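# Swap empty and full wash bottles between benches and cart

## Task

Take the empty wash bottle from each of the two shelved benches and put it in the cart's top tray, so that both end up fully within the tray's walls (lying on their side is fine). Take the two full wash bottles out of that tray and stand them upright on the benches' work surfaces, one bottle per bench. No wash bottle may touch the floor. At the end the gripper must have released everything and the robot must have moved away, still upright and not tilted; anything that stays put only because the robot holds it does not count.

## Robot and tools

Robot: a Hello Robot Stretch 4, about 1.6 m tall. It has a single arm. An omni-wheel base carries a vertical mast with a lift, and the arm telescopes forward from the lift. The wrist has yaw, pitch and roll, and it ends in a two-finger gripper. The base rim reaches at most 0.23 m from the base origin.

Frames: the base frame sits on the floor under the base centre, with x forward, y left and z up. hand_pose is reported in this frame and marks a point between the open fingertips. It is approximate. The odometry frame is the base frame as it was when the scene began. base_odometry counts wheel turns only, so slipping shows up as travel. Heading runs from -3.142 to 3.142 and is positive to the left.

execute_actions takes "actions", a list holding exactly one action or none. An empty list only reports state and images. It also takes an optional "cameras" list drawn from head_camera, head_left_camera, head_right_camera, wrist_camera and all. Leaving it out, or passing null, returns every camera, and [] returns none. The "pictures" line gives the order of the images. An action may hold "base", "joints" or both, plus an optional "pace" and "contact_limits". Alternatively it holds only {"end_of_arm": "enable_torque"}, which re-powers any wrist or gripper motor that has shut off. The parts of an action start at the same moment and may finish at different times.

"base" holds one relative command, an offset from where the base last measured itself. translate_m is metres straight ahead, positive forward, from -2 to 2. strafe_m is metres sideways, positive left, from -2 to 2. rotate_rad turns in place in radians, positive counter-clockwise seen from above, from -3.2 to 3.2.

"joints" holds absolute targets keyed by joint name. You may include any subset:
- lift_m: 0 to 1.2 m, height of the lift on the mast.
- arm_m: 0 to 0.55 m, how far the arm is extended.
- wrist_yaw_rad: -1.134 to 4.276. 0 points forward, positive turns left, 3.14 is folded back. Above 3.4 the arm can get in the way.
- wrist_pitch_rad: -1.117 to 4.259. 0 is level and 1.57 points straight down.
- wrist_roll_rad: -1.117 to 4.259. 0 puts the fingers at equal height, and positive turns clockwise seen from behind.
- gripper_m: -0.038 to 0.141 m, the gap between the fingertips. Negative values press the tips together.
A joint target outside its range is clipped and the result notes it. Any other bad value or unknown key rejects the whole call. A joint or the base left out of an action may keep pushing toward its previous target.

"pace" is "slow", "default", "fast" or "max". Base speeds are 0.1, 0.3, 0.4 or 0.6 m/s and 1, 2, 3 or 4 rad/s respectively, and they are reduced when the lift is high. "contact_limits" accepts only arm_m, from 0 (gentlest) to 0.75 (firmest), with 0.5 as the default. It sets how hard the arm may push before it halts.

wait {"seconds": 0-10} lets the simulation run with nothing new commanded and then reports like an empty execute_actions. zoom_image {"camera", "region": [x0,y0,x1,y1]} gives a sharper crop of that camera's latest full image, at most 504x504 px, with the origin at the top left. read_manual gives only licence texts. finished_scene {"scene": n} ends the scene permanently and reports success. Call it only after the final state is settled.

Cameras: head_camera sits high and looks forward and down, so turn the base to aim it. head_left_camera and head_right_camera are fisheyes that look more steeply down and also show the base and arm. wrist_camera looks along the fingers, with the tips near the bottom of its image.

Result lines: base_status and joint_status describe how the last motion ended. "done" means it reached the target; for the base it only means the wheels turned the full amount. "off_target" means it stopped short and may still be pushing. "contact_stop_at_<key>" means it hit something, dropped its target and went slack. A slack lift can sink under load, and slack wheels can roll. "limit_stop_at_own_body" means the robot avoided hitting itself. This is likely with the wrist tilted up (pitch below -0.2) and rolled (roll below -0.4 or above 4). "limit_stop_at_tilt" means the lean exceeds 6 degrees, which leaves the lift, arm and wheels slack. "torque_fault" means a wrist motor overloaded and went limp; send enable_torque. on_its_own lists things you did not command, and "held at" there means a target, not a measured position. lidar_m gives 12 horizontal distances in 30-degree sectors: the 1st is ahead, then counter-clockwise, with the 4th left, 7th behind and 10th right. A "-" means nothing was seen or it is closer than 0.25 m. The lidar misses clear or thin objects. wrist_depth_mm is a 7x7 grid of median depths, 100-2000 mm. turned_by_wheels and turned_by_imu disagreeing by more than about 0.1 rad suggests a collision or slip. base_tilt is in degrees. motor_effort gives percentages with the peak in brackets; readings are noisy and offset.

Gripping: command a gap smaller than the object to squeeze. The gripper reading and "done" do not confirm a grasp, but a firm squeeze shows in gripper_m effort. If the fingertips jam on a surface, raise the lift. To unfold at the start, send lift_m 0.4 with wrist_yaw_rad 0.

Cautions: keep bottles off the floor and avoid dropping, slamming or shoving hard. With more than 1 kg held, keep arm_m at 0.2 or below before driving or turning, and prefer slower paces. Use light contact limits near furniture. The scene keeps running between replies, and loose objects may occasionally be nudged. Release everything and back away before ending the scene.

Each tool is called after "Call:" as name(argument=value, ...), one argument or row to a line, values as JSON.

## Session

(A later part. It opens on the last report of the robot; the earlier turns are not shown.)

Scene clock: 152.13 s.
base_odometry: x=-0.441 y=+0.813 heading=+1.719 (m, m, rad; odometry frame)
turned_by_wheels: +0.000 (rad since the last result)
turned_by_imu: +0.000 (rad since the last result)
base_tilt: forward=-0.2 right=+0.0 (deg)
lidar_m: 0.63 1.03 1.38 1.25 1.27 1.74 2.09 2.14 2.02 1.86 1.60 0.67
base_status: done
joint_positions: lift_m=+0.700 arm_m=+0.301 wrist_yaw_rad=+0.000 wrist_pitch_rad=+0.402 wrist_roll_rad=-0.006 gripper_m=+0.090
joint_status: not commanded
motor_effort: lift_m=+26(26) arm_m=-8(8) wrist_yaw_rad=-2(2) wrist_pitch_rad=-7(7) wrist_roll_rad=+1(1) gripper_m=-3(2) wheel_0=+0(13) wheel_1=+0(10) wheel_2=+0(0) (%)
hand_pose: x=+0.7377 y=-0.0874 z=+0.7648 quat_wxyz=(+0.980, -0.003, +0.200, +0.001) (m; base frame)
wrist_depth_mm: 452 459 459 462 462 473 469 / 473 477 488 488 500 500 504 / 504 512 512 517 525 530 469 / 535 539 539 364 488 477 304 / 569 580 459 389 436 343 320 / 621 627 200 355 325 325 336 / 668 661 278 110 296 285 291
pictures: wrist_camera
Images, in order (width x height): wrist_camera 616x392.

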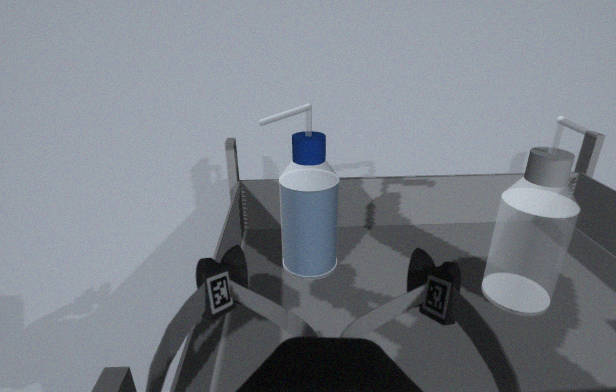

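Nearly same as before.

Call:
execute_actions(
  actions=[
    {"base":{"strafe_m":0.018},"joints":{"arm_m":0.44}},
  ],
  cameras=[],
)

Call:
execute_actions(
  actions=[
    {"joints":{"lift_m":0.672,"arm_m":0.47,"gripper_m":0.08}},
  ],
  cameras=["wrist_camera"],
)

Call:
execute_actions(
  actions=[
    {"joints":{"gripper_m":0.02}},
  ],
  cameras=[],
)

Call:
execute_actions(
  actions=[
    {"joints":{"lift_m":0.9}},
  ],
  cameras=["wrist_camera"],
)

Scene clock: 160.80 s.
base_odometry: x=-0.459 y=+0.810 heading=+1.719 (m, m, rad; odometry frame)
turned_by_wheels: +0.000 (rad since the last result)
turned_by_imu: -0.001 (rad since the last result)
base_tilt: forward=-0.3 right=+0.2 (deg)
lidar_m: 0.64 1.06 1.38 1.24 1.29 1.71 2.08 2.18 2.04 1.89 1.65 0.67
base_status: done
joint_positions: lift_m=+0.700 arm_m=+0.439 wrist_yaw_rad=+0.000 wrist_pitch_rad=+0.402 wrist_roll_rad=-0.006 gripper_m=+0.090
joint_status: all done
motor_effort: lift_m=+26(26) arm_m=+8(9) wrist_yaw_rad=-3(2) wrist_pitch_rad=-6(7) wrist_roll_rad=+1(1) gripper_m=-3(6) wheel_0=+0(7) wheel_1=-1(8) wheel_2=+0(1) (%)
hand_pose: x=+0.8750 y=-0.0874 z=+0.7648 quat_wxyz=(+0.980, -0.003, +0.200, +0.001) (m; base frame)
wrist_depth_mm: 325 329 334 336 342 342 345 / 345 349 355 357 362 364 366 / 368 373 373 373 382 387 389 / 392 397 399 394 410 415 418 / 421 424 345 233 343 353 355 / 452 455 200 230 230 324 349 / 480 488 285 110 294 283 290
pictures: none
No camera images: the call's "cameras" was empty. Leave "cameras" out to get every camera's image.

Scene clock: 161.70 s.
base_odometry: x=-0.459 y=+0.810 heading=+1.719 (m, m, rad; odometry frame)
turned_by_wheels: +0.000 (rad since the last result)
turned_by_imu: +0.000 (rad since the last result)
base_tilt: forward=-0.2 right=+0.0 (deg)
lidar_m: 0.64 1.06 1.34 1.24 1.29 1.70 2.09 2.15 2.05 1.89 1.60 0.64
base_status: not commanded
joint_positions: lift_m=+0.672 arm_m=+0.469 wrist_yaw_rad=+0.000 wrist_pitch_rad=+0.402 wrist_roll_rad=-0.006 gripper_m=+0.080
joint_status: all done
motor_effort: lift_m=+15(25) arm_m=+8(9) wrist_yaw_rad=-3(2) wrist_pitch_rad=-7(7) wrist_roll_rad=+1(1) gripper_m=-2(6) wheel_0=+0(0) wheel_1=-1(1) wheel_2=+0(0) (%)
hand_pose: x=+0.9050 y=-0.0874 z=+0.7377 quat_wxyz=(+0.980, -0.003, +0.200, +0.001) (m; base frame)
wrist_depth_mm: 301 303 306 310 312 315 319 / 317 319 325 327 330 336 338 / 338 342 343 343 351 357 362 / 362 364 364 195 375 384 379 / 384 389 301 191 222 312 319 / 413 418 201 195 197 297 309 / 445 449 253 110 260 250 259
pictures: wrist_camera
Images, in order (width x height): wrist_camera 616x392.

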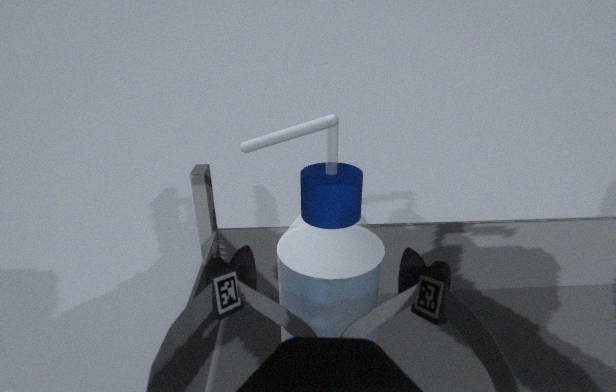

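Scene clock: 163.10 s.
base_odometry: x=-0.459 y=+0.810 heading=+1.719 (m, m, rad; odometry frame)
turned_by_wheels: +0.000 (rad since the last result)
turned_by_imu: +0.000 (rad since the last result)
base_tilt: forward=-0.2 right=+0.0 (deg)
lidar_m: 0.62 1.05 1.39 1.24 1.31 1.70 2.10 2.11 2.04 1.88 1.59 0.69
base_status: not commanded
joint_positions: lift_m=+0.672 arm_m=+0.469 wrist_yaw_rad=+0.000 wrist_pitch_rad=+0.405 wrist_roll_rad=-0.006 gripper_m=+0.020
joint_status: all done
motor_effort: lift_m=+16(16) arm_m=+8(8) wrist_yaw_rad=-2(1) wrist_pitch_rad=-15(15) wrist_roll_rad=+1(1) gripper_m=-20(19) wheel_0=+0(0) wheel_1=-1(1) wheel_2=+0(0) (%)
hand_pose: x=+0.9047 y=-0.0875 z=+0.7369 quat_wxyz=(+0.980, -0.003, +0.201, +0.000) (m; base frame)
wrist_depth_mm: 301 303 307 309 312 315 319 / 317 320 327 327 334 334 338 / 336 342 342 345 353 359 359 / 362 364 366 182 375 375 379 / 384 392 303 179 303 315 319 / 415 413 192 182 187 296 304 / 449 445 250 110 250 248 254
pictures: none
No camera images: the call's "cameras" was empty. Leave "cameras" out to get every camera's image.

Scene clock: 165.13 s.
base_odometry: x=-0.459 y=+0.810 heading=+1.719 (m, m, rad; odometry frame)
turned_by_wheels: +0.000 (rad since the last result)
turned_by_imu: +0.000 (rad since the last result)
base_tilt: forward=-0.3 right=+0.0 (deg)
lidar_m: 0.63 1.05 1.34 1.25 1.28 1.72 2.10 2.15 2.04 1.88 1.62 0.68
base_status: not commanded
joint_positions: lift_m=+0.899 arm_m=+0.469 wrist_yaw_rad=+0.000 wrist_pitch_rad=+0.405 wrist_roll_rad=-0.006 gripper_m=+0.020
joint_status: all done
motor_effort: lift_m=+27(28) arm_m=+8(8) wrist_yaw_rad=-3(2) wrist_pitch_rad=-16(16) wrist_roll_rad=+1(2) gripper_m=-18(19) wheel_0=+0(0) wheel_1=-1(1) wheel_2=+0(0) (%)
hand_pose: x=+0.9047 y=-0.0875 z=+0.9639 quat_wxyz=(+0.980, -0.003, +0.201, +0.000) (m; base frame)
wrist_depth_mm: 301 304 307 310 312 315 319 / 319 320 324 329 332 334 338 / 338 343 345 345 353 357 362 / 359 364 370 182 375 382 384 / 384 389 389 179 394 410 415 / 418 418 192 182 187 430 449 / 449 459 459 110 462 473 492
pictures: wrist_camera
Images, in order (width x height): wrist_camera 616x392.

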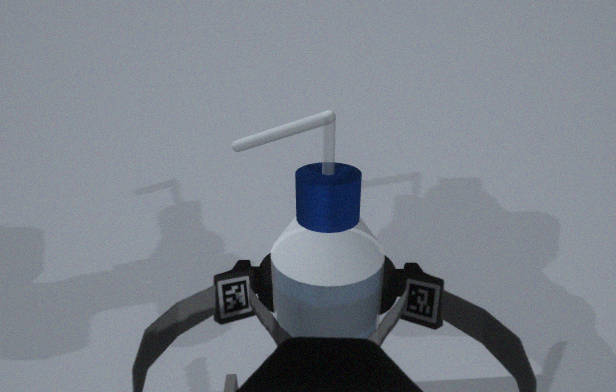

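Call:
execute_actions(
  actions=[
    {"base":{"rotate_rad":1.95},"joints":{"arm_m":0.05}},
  ],
  cameras=[],
)

Call:
execute_actions(
  actions=[
    {"base":{"translate_m":0.75}},
  ],
  cameras=["head_camera","wrist_camera"],
)

Scene clock: 178.30 s.
base_odometry: x=-0.459 y=+0.810 heading=-2.614 (m, m, rad; odometry frame)
turned_by_wheels: +1.950 (rad since the last result)
turned_by_imu: +1.917 (rad since the last result)
base_tilt: forward=-0.3 right=+0.0 (deg)
lidar_m: 0.46 1.50 2.06 2.07 2.17 1.88 1.90 0.73 0.61 1.02 1.22 1.25
base_status: done
joint_positions: lift_m=+0.900 arm_m=+0.051 wrist_yaw_rad=+0.000 wrist_pitch_rad=+0.406 wrist_roll_rad=-0.006 gripper_m=+0.020
joint_status: all done
motor_effort: lift_m=+26(27) arm_m=-8(9) wrist_yaw_rad=-2(9) wrist_pitch_rad=-16(16) wrist_roll_rad=+1(1) gripper_m=-21(18) wheel_0=-1(9) wheel_1=-1(7) wheel_2=-1(7) (%)
hand_pose: x=+0.4874 y=-0.0874 z=+0.9639 quat_wxyz=(+0.980, -0.003, +0.201, +0.001) (m; base frame)
wrist_depth_mm: - 1921 1808 1708 1499 1464 1366 / - - 1808 1756 1618 1576 1430 / - 1336 1229 1078 1182 1138 1537 / - - - 182 1808 976 1576 / - 1863 1921 179 1756 1756 1708 / 1618 1537 191 182 187 1160 1537 / 1336 1308 1336 110 1281 1229 1308
pictures: none
No camera images: the call's "cameras" was empty. Leave "cameras" out to get every camera's image.

Scene clock: 182.27 s.
base_odometry: x=-1.107 y=+0.433 heading=-2.614 (m, m, rad; odometry frame)
turned_by_wheels: +0.000 (rad since the last result)
turned_by_imu: -0.004 (rad since the last result)
base_tilt: forward=-0.3 right=+0.0 (deg)
lidar_m: 0.48 0.66 2.47 1.95 2.22 2.61 2.36 1.13 1.23 1.22 0.63 0.54
base_status: done
joint_positions: lift_m=+0.900 arm_m=+0.051 wrist_yaw_rad=+0.000 wrist_pitch_rad=+0.406 wrist_roll_rad=-0.006 gripper_m=+0.020
joint_status: not commanded
motor_effort: lift_m=+26(26) arm_m=-7(8) wrist_yaw_rad=-2(2) wrist_pitch_rad=-16(16) wrist_roll_rad=+1(1) gripper_m=-16(17) wheel_0=+2(5) wheel_1=+2(8) wheel_2=+0(11) (%)
hand_pose: x=+0.4873 y=-0.0874 z=+0.9640 quat_wxyz=(+0.980, -0.003, +0.201, +0.001) (m; base frame)
wrist_depth_mm: 1281 1138 1098 991 931 891 842 / 1397 1229 1138 1042 976 917 878 / 1499 1098 1182 1060 1042 976 931 / 820 809 809 182 798 788 788 / 627 615 615 180 580 609 609 / 525 500 192 182 187 477 488 / 1336 1229 427 110 399 399 410
pictures: head_camera, wrist_camera
Images, in order (width x height): head_camera 420x560, wrist_camera 616x392.

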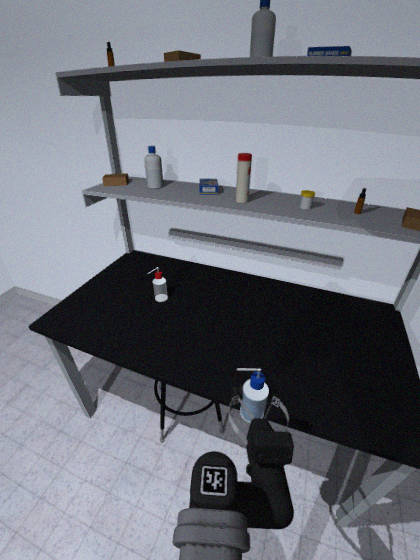

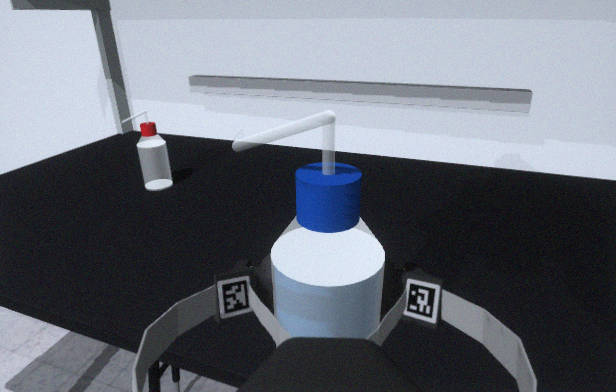

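Call:
execute_actions(
  actions=[
    {"base":{"rotate_rad":-0.15},"joints":{"arm_m":0.35,"lift_m":0.81}},
  ],
  cameras=[],
)

Call:
execute_actions(
  actions=[
    {"joints":{"lift_m":0.772},"pace":"slow"},
  ],
  cameras=[],
)

Call:
execute_actions(
  actions=[
    {"joints":{"gripper_m":0.12}},
  ],
  cameras=[],
)

Call:
execute_actions(
  actions=[
    {"joints":{"arm_m":0.22}},
  ],
  cameras=[],
)

Call:
execute_actions(
  actions=[
    {"base":{"rotate_rad":0.5},"joints":{"lift_m":0.765}},
  ],
  cameras=[],
)

Call:
execute_actions(
  actions=[
    {"base":{"translate_m":0.2},"joints":{"arm_m":0.3}},
  ],
  cameras=["head_camera","wrist_camera"],
)

Scene clock: 197.00 s.
base_odometry: x=-1.107 y=+0.433 heading=-2.764 (m, m, rad; odometry frame)
turned_by_wheels: -0.150 (rad since the last result)
turned_by_imu: -0.148 (rad since the last result)
base_tilt: forward=-0.2 right=+0.0 (deg)
lidar_m: 0.53 0.62 0.96 1.96 2.05 2.65 3.29 1.14 1.24 1.22 0.68 0.54
base_status: done
joint_positions: lift_m=+0.810 arm_m=+0.349 wrist_yaw_rad=+0.000 wrist_pitch_rad=+0.405 wrist_roll_rad=-0.006 gripper_m=+0.020
joint_status: all done
motor_effort: lift_m=+16(24) arm_m=+7(9) wrist_yaw_rad=-3(1) wrist_pitch_rad=-15(17) wrist_roll_rad=+1(1) gripper_m=-18(17) wheel_0=+1(4) wheel_1=+1(2) wheel_2=+0(7) (%)
hand_pose: x=+0.7847 y=-0.0874 z=+0.8748 quat_wxyz=(+0.980, -0.003, +0.201, +0.001) (m; base frame)
wrist_depth_mm: 798 768 732 707 683 661 634 / 842 809 768 741 640 683 668 / 866 831 798 768 750 741 707 / 603 603 597 182 591 585 580 / 455 459 452 180 427 445 445 / 370 368 192 182 187 347 359 / 306 296 306 110 294 291 301
pictures: none
No camera images: the call's "cameras" was empty. Leave "cameras" out to get every camera's image.

Scene clock: 198.17 s.
base_odometry: x=-1.107 y=+0.433 heading=-2.764 (m, m, rad; odometry frame)
turned_by_wheels: +0.000 (rad since the last result)
turned_by_imu: +0.000 (rad since the last result)
base_tilt: forward=-0.3 right=+0.0 (deg)
lidar_m: 0.54 0.59 0.98 1.94 2.04 2.66 3.26 1.16 1.26 1.24 0.70 0.54
base_status: not commanded
joint_positions: lift_m=+0.772 arm_m=+0.349 wrist_yaw_rad=+0.000 wrist_pitch_rad=+0.405 wrist_roll_rad=-0.006 gripper_m=+0.020
joint_status: all done
motor_effort: lift_m=+16(16) arm_m=+7(7) wrist_yaw_rad=-2(4) wrist_pitch_rad=-15(16) wrist_roll_rad=+2(1) gripper_m=-16(19) wheel_0=+2(1) wheel_1=+1(1) wheel_2=+0(0) (%)
hand_pose: x=+0.7847 y=-0.0874 z=+0.8368 quat_wxyz=(+0.980, -0.003, +0.201, +0.001) (m; base frame)
wrist_depth_mm: 778 741 707 691 661 647 634 / 854 820 788 750 715 691 668 / 750 750 741 661 750 707 691 / 512 504 504 183 500 500 500 / 387 384 384 180 364 379 379 / 310 312 193 182 187 297 306 / 260 253 260 110 249 250 256
pictures: none
No camera images: the call's "cameras" was empty. Leave "cameras" out to get every camera's image.

Scene clock: 200.03 s.
base_odometry: x=-1.107 y=+0.433 heading=-2.764 (m, m, rad; odometry frame)
turned_by_wheels: +0.000 (rad since the last result)
turned_by_imu: +0.000 (rad since the last result)
base_tilt: forward=-0.2 right=+0.1 (deg)
lidar_m: 0.54 0.62 0.97 1.94 2.06 2.66 3.30 1.14 1.23 1.23 0.70 0.52
base_status: not commanded
joint_positions: lift_m=+0.772 arm_m=+0.349 wrist_yaw_rad=+0.000 wrist_pitch_rad=+0.403 wrist_roll_rad=-0.006 gripper_m=+0.120
joint_status: all done
motor_effort: lift_m=+16(16) arm_m=+7(7) wrist_yaw_rad=-3(3) wrist_pitch_rad=-8(16) wrist_roll_rad=+1(1) gripper_m=+1(20) wheel_0=+1(1) wheel_1=+1(1) wheel_2=+0(0) (%)
hand_pose: x=+0.7850 y=-0.0874 z=+0.8375 quat_wxyz=(+0.980, -0.003, +0.200, +0.001) (m; base frame)
wrist_depth_mm: 778 732 707 691 661 647 640 / 842 798 778 750 723 691 676 / 768 768 759 683 750 715 699 / 521 521 512 195 504 508 508 / 389 394 389 191 366 387 379 / 315 315 202 193 206 204 312 / 262 264 263 110 262 256 258
pictures: none
No camera images: the call's "cameras" was empty. Leave "cameras" out to get every camera's image.

Scene clock: 201.47 s.
base_odometry: x=-1.107 y=+0.433 heading=-2.764 (m, m, rad; odometry frame)
turned_by_wheels: +0.000 (rad since the last result)
turned_by_imu: +0.000 (rad since the last result)
base_tilt: forward=-0.3 right=+0.1 (deg)
lidar_m: 0.55 0.60 0.99 1.94 2.08 2.66 3.27 1.14 1.26 1.23 0.68 0.52
base_status: not commanded
joint_positions: lift_m=+0.772 arm_m=+0.221 wrist_yaw_rad=+0.000 wrist_pitch_rad=+0.403 wrist_roll_rad=-0.006 gripper_m=+0.120
joint_status: all done
motor_effort: lift_m=+16(16) arm_m=-8(7) wrist_yaw_rad=-2(3) wrist_pitch_rad=-7(8) wrist_roll_rad=+1(1) gripper_m=-4(3) wheel_0=+1(1) wheel_1=+1(1) wheel_2=+0(0) (%)
hand_pose: x=+0.6577 y=-0.0874 z=+0.8376 quat_wxyz=(+0.980, -0.003, +0.200, +0.001) (m; base frame)
wrist_depth_mm: 917 866 831 809 768 759 741 / 991 931 917 866 842 809 778 / 759 778 759 314 741 741 741 / 521 521 517 317 504 500 508 / 394 392 389 338 389 384 384 / 315 315 202 314 291 205 309 / 264 263 263 110 262 256 259
pictures: none
No camera images: the call's "cameras" was empty. Leave "cameras" out to get every camera's image.

Scene clock: 202.77 s.
base_odometry: x=-1.107 y=+0.433 heading=-2.264 (m, m, rad; odometry frame)
turned_by_wheels: +0.500 (rad since the last result)
turned_by_imu: +0.492 (rad since the last result)
base_tilt: forward=-0.4 right=-0.1 (deg)
lidar_m: 0.60 0.95 1.96 2.03 2.65 2.60 1.14 1.26 1.24 0.70 0.55 0.55
base_status: done
joint_positions: lift_m=+0.765 arm_m=+0.221 wrist_yaw_rad=+0.000 wrist_pitch_rad=+0.403 wrist_roll_rad=-0.006 gripper_m=+0.120
joint_status: all done
motor_effort: lift_m=+15(15) arm_m=-7(8) wrist_yaw_rad=-3(4) wrist_pitch_rad=-7(7) wrist_roll_rad=+1(1) gripper_m=-5(1) wheel_0=-1(9) wheel_1=-1(11) wheel_2=+2(7) (%)
hand_pose: x=+0.6577 y=-0.0874 z=+0.8306 quat_wxyz=(+0.980, -0.003, +0.200, +0.001) (m; base frame)
wrist_depth_mm: 1756 1618 1308 1060 904 778 707 / 1921 1756 1397 1098 960 842 750 / 1863 741 741 647 715 723 715 / 574 504 504 500 496 492 488 / 1576 421 379 379 375 373 370 / 1336 1308 203 303 281 205 300 / 1160 917 1138 110 252 249 251
pictures: none
No camera images: the call's "cameras" was empty. Leave "cameras" out to get every camera's image.

Scene clock: 204.83 s.
base_odometry: x=-1.235 y=+0.279 heading=-2.263 (m, m, rad; odometry frame)
turned_by_wheels: +0.000 (rad since the last result)
turned_by_imu: -0.001 (rad since the last result)
base_tilt: forward=-0.3 right=-0.1 (deg)
lidar_m: 0.46 0.68 1.88 1.88 2.81 2.76 1.35 1.39 1.36 0.49 0.39 0.38
base_status: done
joint_positions: lift_m=+0.765 arm_m=+0.299 wrist_yaw_rad=+0.000 wrist_pitch_rad=+0.403 wrist_roll_rad=-0.006 gripper_m=+0.120
joint_status: all done
motor_effort: lift_m=+15(15) arm_m=+7(9) wrist_yaw_rad=-2(1) wrist_pitch_rad=-7(8) wrist_roll_rad=+1(1) gripper_m=-1(0) wheel_0=+2(6) wheel_1=+2(3) wheel_2=+0(10) (%)
hand_pose: x=+0.7350 y=-0.0874 z=+0.8306 quat_wxyz=(+0.980, -0.003, +0.200, +0.001) (m; base frame)
wrist_depth_mm: 1661 1255 991 820 691 597 539 / 1661 1336 1078 866 750 654 569 / 1808 1397 741 609 715 661 603 / 504 496 500 413 492 492 488 / 379 379 379 375 377 370 373 / 306 304 202 304 281 205 297 / 253 255 254 110 252 248 250
pictures: head_camera, wrist_camera
Images, in order (width x height): head_camera 420x560, wrist_camera 616x392.

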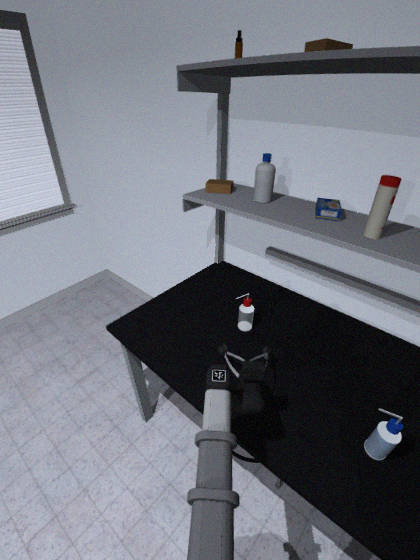

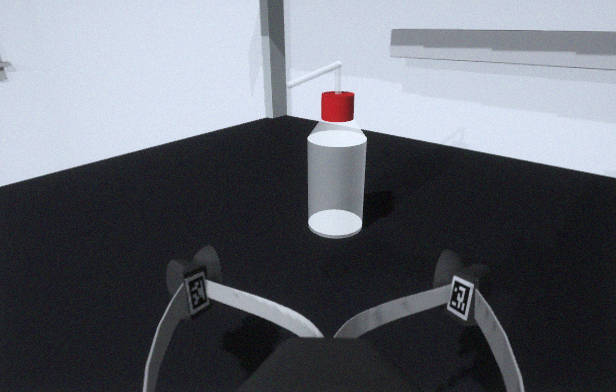

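Call:
execute_actions(
  actions=[
    {"base":{"rotate_rad":-0.01},"joints":{"arm_m":0.49}},
  ],
  cameras=[],
)

Call:
execute_actions(
  actions=[
    {"joints":{"gripper_m":0.02}},
  ],
  cameras=[],
)

Call:
execute_actions(
  actions=[
    {"joints":{"lift_m":0.9,"arm_m":0.05}},
  ],
  cameras=["wrist_camera"],
)

Call:
execute_actions(
  actions=[
    {"base":{"rotate_rad":-0.294}},
  ],
  cameras=[],
)

Call:
execute_actions(
  actions=[
    {"base":{"translate_m":-0.99}},
  ],
  cameras=[],
)

Call:
execute_actions(
  actions=[
    {"base":{"rotate_rad":-1.997}},
  ],
  cameras=[],
)

Call:
execute_actions(
  actions=[
    {"joints":{"arm_m":0.42,"lift_m":0.84}},
  ],
  cameras=["head_camera","wrist_camera"],
)

Scene clock: 220.03 s.
base_odometry: x=-1.235 y=+0.279 heading=-2.273 (m, m, rad; odometry frame)
turned_by_wheels: -0.010 (rad since the last result)
turned_by_imu: -0.011 (rad since the last result)
base_tilt: forward=-0.2 right=+0.0 (deg)
lidar_m: 0.41 0.66 1.90 1.89 2.80 2.76 1.35 1.38 1.37 0.49 0.39 0.38
base_status: done
joint_positions: lift_m=+0.765 arm_m=+0.489 wrist_yaw_rad=+0.000 wrist_pitch_rad=+0.402 wrist_roll_rad=-0.006 gripper_m=+0.120
joint_status: all done
motor_effort: lift_m=+15(15) arm_m=+8(8) wrist_yaw_rad=-2(1) wrist_pitch_rad=-7(7) wrist_roll_rad=+2(1) gripper_m=-3(3) wheel_0=-1(7) wheel_1=+0(11) wheel_2=-1(4) (%)
hand_pose: x=+0.9250 y=-0.0874 z=+0.8307 quat_wxyz=(+0.980, -0.003, +0.200, +0.001) (m; base frame)
wrist_depth_mm: 1281 946 768 640 559 455 424 / 1397 1025 820 691 585 492 445 / 1576 1138 842 654 603 535 473 / 1618 500 500 195 492 492 480 / 382 379 377 192 340 373 370 / 304 304 202 200 211 204 300 / 255 254 254 110 252 248 251
pictures: none
No camera images: the call's "cameras" was empty. Leave "cameras" out to get every camera's image.

Scene clock: 221.90 s.
base_odometry: x=-1.235 y=+0.279 heading=-2.273 (m, m, rad; odometry frame)
turned_by_wheels: +0.000 (rad since the last result)
turned_by_imu: +0.000 (rad since the last result)
base_tilt: forward=-0.2 right=+0.0 (deg)
lidar_m: 0.43 0.65 1.95 1.89 2.82 2.76 1.36 1.36 1.34 0.48 0.40 0.38
base_status: not commanded
joint_positions: lift_m=+0.765 arm_m=+0.489 wrist_yaw_rad=+0.000 wrist_pitch_rad=+0.402 wrist_roll_rad=-0.006 gripper_m=+0.020
joint_status: all done
motor_effort: lift_m=+15(15) arm_m=+8(8) wrist_yaw_rad=-4(4) wrist_pitch_rad=-7(6) wrist_roll_rad=+1(1) gripper_m=-20(23) wheel_0=-1(1) wheel_1=+0(0) wheel_2=-1(1) (%)
hand_pose: x=+0.9250 y=-0.0874 z=+0.8307 quat_wxyz=(+0.980, -0.003, +0.200, +0.001) (m; base frame)
wrist_depth_mm: 1255 946 768 647 549 462 424 / 1430 1042 820 668 585 492 445 / 1661 1138 723 615 615 530 469 / 1618 500 496 182 492 488 480 / 382 379 379 181 340 373 370 / 301 304 191 190 191 289 298 / 253 246 254 110 245 242 250
pictures: none
No camera images: the call's "cameras" was empty. Leave "cameras" out to get every camera's image.

Scene clock: 224.30 s.
base_odometry: x=-1.235 y=+0.279 heading=-2.273 (m, m, rad; odometry frame)
turned_by_wheels: +0.000 (rad since the last result)
turned_by_imu: +0.000 (rad since the last result)
base_tilt: forward=-0.3 right=+0.0 (deg)
lidar_m: 0.43 0.66 1.92 1.92 2.79 2.77 1.34 1.39 1.36 0.51 0.40 0.36
base_status: not commanded
joint_positions: lift_m=+0.900 arm_m=+0.051 wrist_yaw_rad=+0.000 wrist_pitch_rad=+0.403 wrist_roll_rad=-0.006 gripper_m=+0.020
joint_status: all done
motor_effort: lift_m=+26(28) arm_m=-7(7) wrist_yaw_rad=-1(3) wrist_pitch_rad=-8(8) wrist_roll_rad=+1(2) gripper_m=-19(21) wheel_0=-1(1) wheel_1=+0(0) wheel_2=-1(1) (%)
hand_pose: x=+0.4876 y=-0.0874 z=+0.9647 quat_wxyz=(+0.980, -0.003, +0.200, +0.001) (m; base frame)
wrist_depth_mm: 1808 1576 1229 1042 891 798 707 / 1983 1708 1366 1078 931 820 723 / 1921 1863 1397 1025 991 854 750 / - 831 820 182 809 809 759 / 661 627 621 181 559 621 615 / 1499 504 191 189 191 477 500 / 1336 430 418 110 404 399 413
pictures: wrist_camera
Images, in order (width x height): wrist_camera 616x392.

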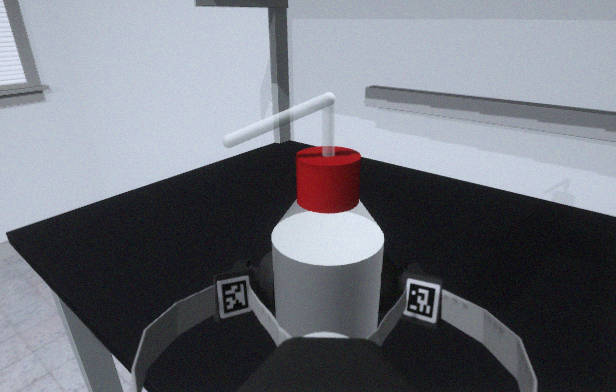

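Scene clock: 225.37 s.
base_odometry: x=-1.235 y=+0.279 heading=-2.567 (m, m, rad; odometry frame)
turned_by_wheels: -0.294 (rad since the last result)
turned_by_imu: -0.289 (rad since the last result)
base_tilt: forward=-0.2 right=-0.1 (deg)
lidar_m: 0.41 0.49 0.96 1.89 2.10 2.76 2.49 1.35 1.35 0.70 0.44 0.37
base_status: done
joint_positions: lift_m=+0.900 arm_m=+0.051 wrist_yaw_rad=+0.000 wrist_pitch_rad=+0.403 wrist_roll_rad=-0.006 gripper_m=+0.020
joint_status: not commanded
motor_effort: lift_m=+26(26) arm_m=-8(8) wrist_yaw_rad=-1(1) wrist_pitch_rad=-8(8) wrist_roll_rad=+1(1) gripper_m=-18(16) wheel_0=+2(4) wheel_1=+1(0) wheel_2=+1(6) (%)
hand_pose: x=+0.4876 y=-0.0875 z=+0.9647 quat_wxyz=(+0.980, -0.003, +0.200, +0.000) (m; base frame)
wrist_depth_mm: 1160 1008 946 878 820 750 699 / 1229 1098 991 891 831 788 732 / 1366 1138 1025 960 904 842 759 / 831 831 820 182 809 820 798 / 627 621 627 180 564 609 609 / 500 504 191 190 191 477 310 / 418 407 418 110 402 389 310
pictures: none
No camera images: the call's "cameras" was empty. Leave "cameras" out to get every camera's image.

Scene clock: 230.17 s.
base_odometry: x=-0.404 y=+0.817 heading=-2.567 (m, m, rad; odometry frame)
turned_by_wheels: +0.000 (rad since the last result)
turned_by_imu: +0.003 (rad since the last result)
base_tilt: forward=-0.2 right=+0.0 (deg)
lidar_m: 0.46 1.68 2.06 2.09 2.03 1.83 1.84 0.72 0.64 1.03 1.27 1.28
base_status: done
joint_positions: lift_m=+0.900 arm_m=+0.051 wrist_yaw_rad=+0.000 wrist_pitch_rad=+0.403 wrist_roll_rad=-0.006 gripper_m=+0.020
joint_status: not commanded
motor_effort: lift_m=+24(26) arm_m=-8(8) wrist_yaw_rad=-2(2) wrist_pitch_rad=-8(8) wrist_roll_rad=+1(1) gripper_m=-17(18) wheel_0=-1(3) wheel_1=-1(1) wheel_2=+0(11) (%)
hand_pose: x=+0.4876 y=-0.0874 z=+0.9648 quat_wxyz=(+0.980, -0.003, +0.200, +0.001) (m; base frame)
wrist_depth_mm: - - 1863 1808 1618 1499 1397 / - - - 1808 1661 1576 1464 / - - 1308 1205 1205 1160 1537 / - - - 182 1863 1618 1255 / - 1863 - 181 1756 1756 1708 / 1618 1618 192 189 191 1138 1537 / 1308 1308 1308 110 1281 1255 1336
pictures: none
No camera images: the call's "cameras" was empty. Leave "cameras" out to get every camera's image.

Scene clock: 232.50 s.
base_odometry: x=-0.404 y=+0.817 heading=+1.719 (m, m, rad; odometry frame)
turned_by_wheels: -1.997 (rad since the last result)
turned_by_imu: -1.964 (rad since the last result)
base_tilt: forward=-0.2 right=+0.0 (deg)
lidar_m: 0.49 1.06 1.39 1.32 1.35 1.83 2.08 2.16 1.96 1.83 1.61 0.69
base_status: done
joint_positions: lift_m=+0.900 arm_m=+0.051 wrist_yaw_rad=+0.000 wrist_pitch_rad=+0.403 wrist_roll_rad=-0.006 gripper_m=+0.020
joint_status: not commanded
motor_effort: lift_m=+24(24) arm_m=-8(8) wrist_yaw_rad=-1(2) wrist_pitch_rad=-8(8) wrist_roll_rad=+1(1) gripper_m=-17(19) wheel_0=+1(8) wheel_1=+1(10) wheel_2=+0(6) (%)
hand_pose: x=+0.4876 y=-0.0874 z=+0.9648 quat_wxyz=(+0.980, -0.003, +0.200, +0.001) (m; base frame)
wrist_depth_mm: 668 668 683 683 707 699 707 / 715 723 723 723 741 750 750 / 750 768 768 768 788 788 798 / 798 820 820 182 831 854 854 / 854 854 866 181 603 798 931 / 931 917 192 189 191 574 991 / 991 1008 991 110 500 492 1060
pictures: none
No camera images: the call's "cameras" was empty. Leave "cameras" out to get every camera's image.

Scene clock: 234.70 s.
base_odometry: x=-0.404 y=+0.817 heading=+1.719 (m, m, rad; odometry frame)
turned_by_wheels: +0.000 (rad since the last result)
turned_by_imu: +0.000 (rad since the last result)
base_tilt: forward=-0.3 right=+0.0 (deg)
lidar_m: 0.62 1.06 1.36 1.29 1.35 1.79 2.10 2.14 1.96 1.84 1.61 0.68
base_status: not commanded
joint_positions: lift_m=+0.840 arm_m=+0.419 wrist_yaw_rad=+0.000 wrist_pitch_rad=+0.403 wrist_roll_rad=-0.006 gripper_m=+0.020
joint_status: all done
motor_effort: lift_m=+15(23) arm_m=+8(8) wrist_yaw_rad=-2(1) wrist_pitch_rad=-7(8) wrist_roll_rad=+1(1) gripper_m=-19(21) wheel_0=+2(2) wheel_1=+1(1) wheel_2=+0(0) (%)
hand_pose: x=+0.8550 y=-0.0874 z=+0.9056 quat_wxyz=(+0.980, -0.003, +0.200, +0.001) (m; base frame)
wrist_depth_mm: 349 355 355 359 364 366 370 / 373 377 379 382 387 389 394 / 392 399 402 399 407 418 418 / 421 424 427 183 433 445 452 / 449 452 455 181 459 477 484 / 484 480 192 189 191 496 500 / 521 521 433 110 433 433 430
pictures: head_camera, wrist_camera
Images, in order (width x height): head_camera 420x560, wrist_camera 616x392.

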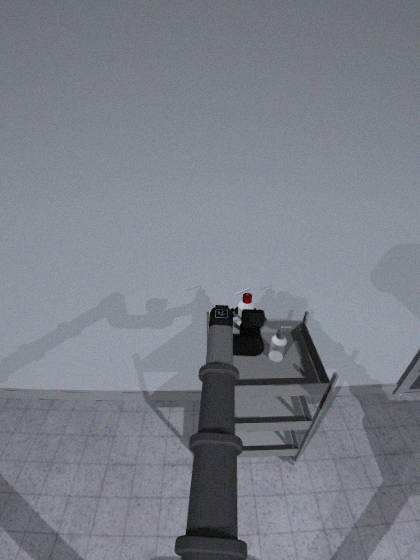

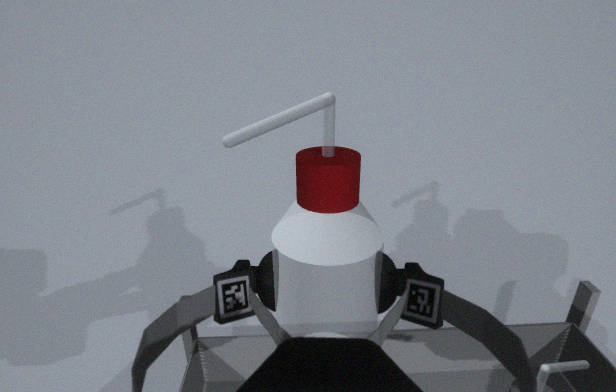

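Call:
execute_actions(
  actions=[
    {"joints":{"lift_m":0.668}},
  ],
  cameras=[],
)

Call:
execute_actions(
  actions=[
    {"joints":{"gripper_m":0.09}},
  ],
  cameras=[],
)

Call:
execute_actions(
  actions=[
    {"joints":{"arm_m":0.3,"lift_m":0.72}},
  ],
  cameras=[],
)

Call:
execute_actions(
  actions=[
    {"joints":{"arm_m":0,"lift_m":0.85}},
  ],
  cameras=["head_left_camera"],
)

Call:
finished_scene(
  scene=1,
)

Scene clock: 245.00 s.
base_odometry: x=-0.404 y=+0.817 heading=+1.719 (m, m, rad; odometry frame)
turned_by_wheels: +0.000 (rad since the last result)
turned_by_imu: -0.001 (rad since the last result)
base_tilt: forward=-0.2 right=-0.1 (deg)
lidar_m: 0.61 1.05 1.37 1.30 1.35 1.81 2.10 2.16 1.97 1.82 1.60 0.70
base_status: not commanded
joint_positions: lift_m=+0.668 arm_m=+0.419 wrist_yaw_rad=+0.000 wrist_pitch_rad=+0.403 wrist_roll_rad=-0.006 gripper_m=+0.020
joint_status: all done
motor_effort: lift_m=+15(15) arm_m=+8(8) wrist_yaw_rad=-2(2) wrist_pitch_rad=-7(7) wrist_roll_rad=+1(1) gripper_m=-17(15) wheel_0=+2(2) wheel_1=+1(1) wheel_2=+0(0) (%)
hand_pose: x=+0.8550 y=-0.0874 z=+0.7336 quat_wxyz=(+0.980, -0.003, +0.200, +0.001) (m; base frame)
wrist_depth_mm: 351 353 357 362 364 373 370 / 373 375 379 382 387 392 394 / 394 399 399 399 410 415 421 / 418 415 353 183 359 366 364 / 452 336 366 181 345 373 201 / 480 236 192 190 191 227 206 / 508 220 257 110 248 242 216
pictures: none
No camera images: the call's "cameras" was empty. Leave "cameras" out to get every camera's image.

Scene clock: 246.50 s.
base_odometry: x=-0.404 y=+0.817 heading=+1.719 (m, m, rad; odometry frame)
turned_by_wheels: +0.000 (rad since the last result)
turned_by_imu: +0.000 (rad since the last result)
base_tilt: forward=-0.4 right=-0.1 (deg)
lidar_m: 0.63 1.04 1.38 1.30 1.36 1.80 2.09 2.14 1.93 1.84 1.57 0.69
base_status: not commanded
joint_positions: lift_m=+0.668 arm_m=+0.419 wrist_yaw_rad=+0.000 wrist_pitch_rad=+0.403 wrist_roll_rad=-0.006 gripper_m=+0.090
joint_status: all done
motor_effort: lift_m=+15(15) arm_m=+8(8) wrist_yaw_rad=-3(2) wrist_pitch_rad=-8(7) wrist_roll_rad=+1(1) gripper_m=-5(14) wheel_0=+1(2) wheel_1=+1(1) wheel_2=+0(0) (%)
hand_pose: x=+0.8550 y=-0.0874 z=+0.7336 quat_wxyz=(+0.980, -0.003, +0.200, +0.001) (m; base frame)
wrist_depth_mm: 351 353 355 362 364 368 370 / 373 373 379 382 387 392 394 / 394 397 402 399 410 415 418 / 418 418 353 193 366 366 364 / 449 336 362 191 349 370 202 / 484 255 201 196 202 228 206 / 504 233 256 110 255 239 216
pictures: none
No camera images: the call's "cameras" was empty. Leave "cameras" out to get every camera's image.

Scene clock: 247.87 s.
base_odometry: x=-0.404 y=+0.817 heading=+1.719 (m, m, rad; odometry frame)
turned_by_wheels: +0.000 (rad since the last result)
turned_by_imu: +0.000 (rad since the last result)
base_tilt: forward=-0.4 right=+0.0 (deg)
lidar_m: 0.62 1.07 1.36 1.31 1.34 1.83 2.09 2.16 2.00 1.84 1.60 0.68
base_status: not commanded
joint_positions: lift_m=+0.720 arm_m=+0.301 wrist_yaw_rad=+0.000 wrist_pitch_rad=+0.402 wrist_roll_rad=-0.006 gripper_m=+0.090
joint_status: all done
motor_effort: lift_m=+26(26) arm_m=-7(6) wrist_yaw_rad=-2(3) wrist_pitch_rad=-7(8) wrist_roll_rad=+1(2) gripper_m=-4(1) wheel_0=+2(2) wheel_1=+1(1) wheel_2=+0(0) (%)
hand_pose: x=+0.7377 y=-0.0874 z=+0.7848 quat_wxyz=(+0.980, -0.003, +0.200, +0.001) (m; base frame)
wrist_depth_mm: 452 459 459 466 473 477 480 / 480 484 492 500 496 508 512 / 508 517 517 517 530 539 544 / 539 554 539 338 492 330 496 / 580 585 436 327 449 325 442 / 621 627 201 342 353 334 375 / 668 654 319 110 319 306 315
pictures: none
No camera images: the call's "cameras" was empty. Leave "cameras" out to get every camera's image.

Scene clock: 249.87 s.
base_odometry: x=-0.404 y=+0.817 heading=+1.719 (m, m, rad; odometry frame)
turned_by_wheels: +0.000 (rad since the last result)
turned_by_imu: +0.000 (rad since the last result)
base_tilt: forward=-0.3 right=+0.0 (deg)
lidar_m: 0.63 1.04 1.37 1.29 1.34 1.81 2.08 2.15 1.98 1.84 1.59 0.69
base_status: not commanded
joint_positions: lift_m=+0.850 arm_m=+0.001 wrist_yaw_rad=+0.000 wrist_pitch_rad=+0.402 wrist_roll_rad=-0.006 gripper_m=+0.090
joint_status: all done
motor_effort: lift_m=+26(27) arm_m=-8(7) wrist_yaw_rad=-2(2) wrist_pitch_rad=-7(7) wrist_roll_rad=+1(1) gripper_m=+0(3) wheel_0=+2(2) wheel_1=+1(1) wheel_2=+0(0) (%)
hand_pose: x=+0.4377 y=-0.0874 z=+0.9148 quat_wxyz=(+0.980, -0.003, +0.200, +0.001) (m; base frame)
wrist_depth_mm: 707 723 732 732 750 750 750 / 768 768 768 778 788 798 798 / 809 820 820 831 842 854 866 / 866 854 878 809 820 878 904 / 931 931 917 683 668 676 960 / 991 991 200 512 508 517 1025 / 1060 1060 1078 110 809 750 1138
pictures: head_left_camera
Images, in order (width x height): head_left_camera 420x672.

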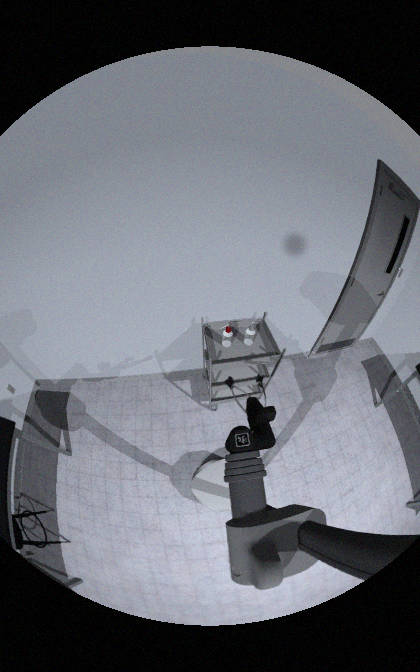

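The scene is finished: the task was done.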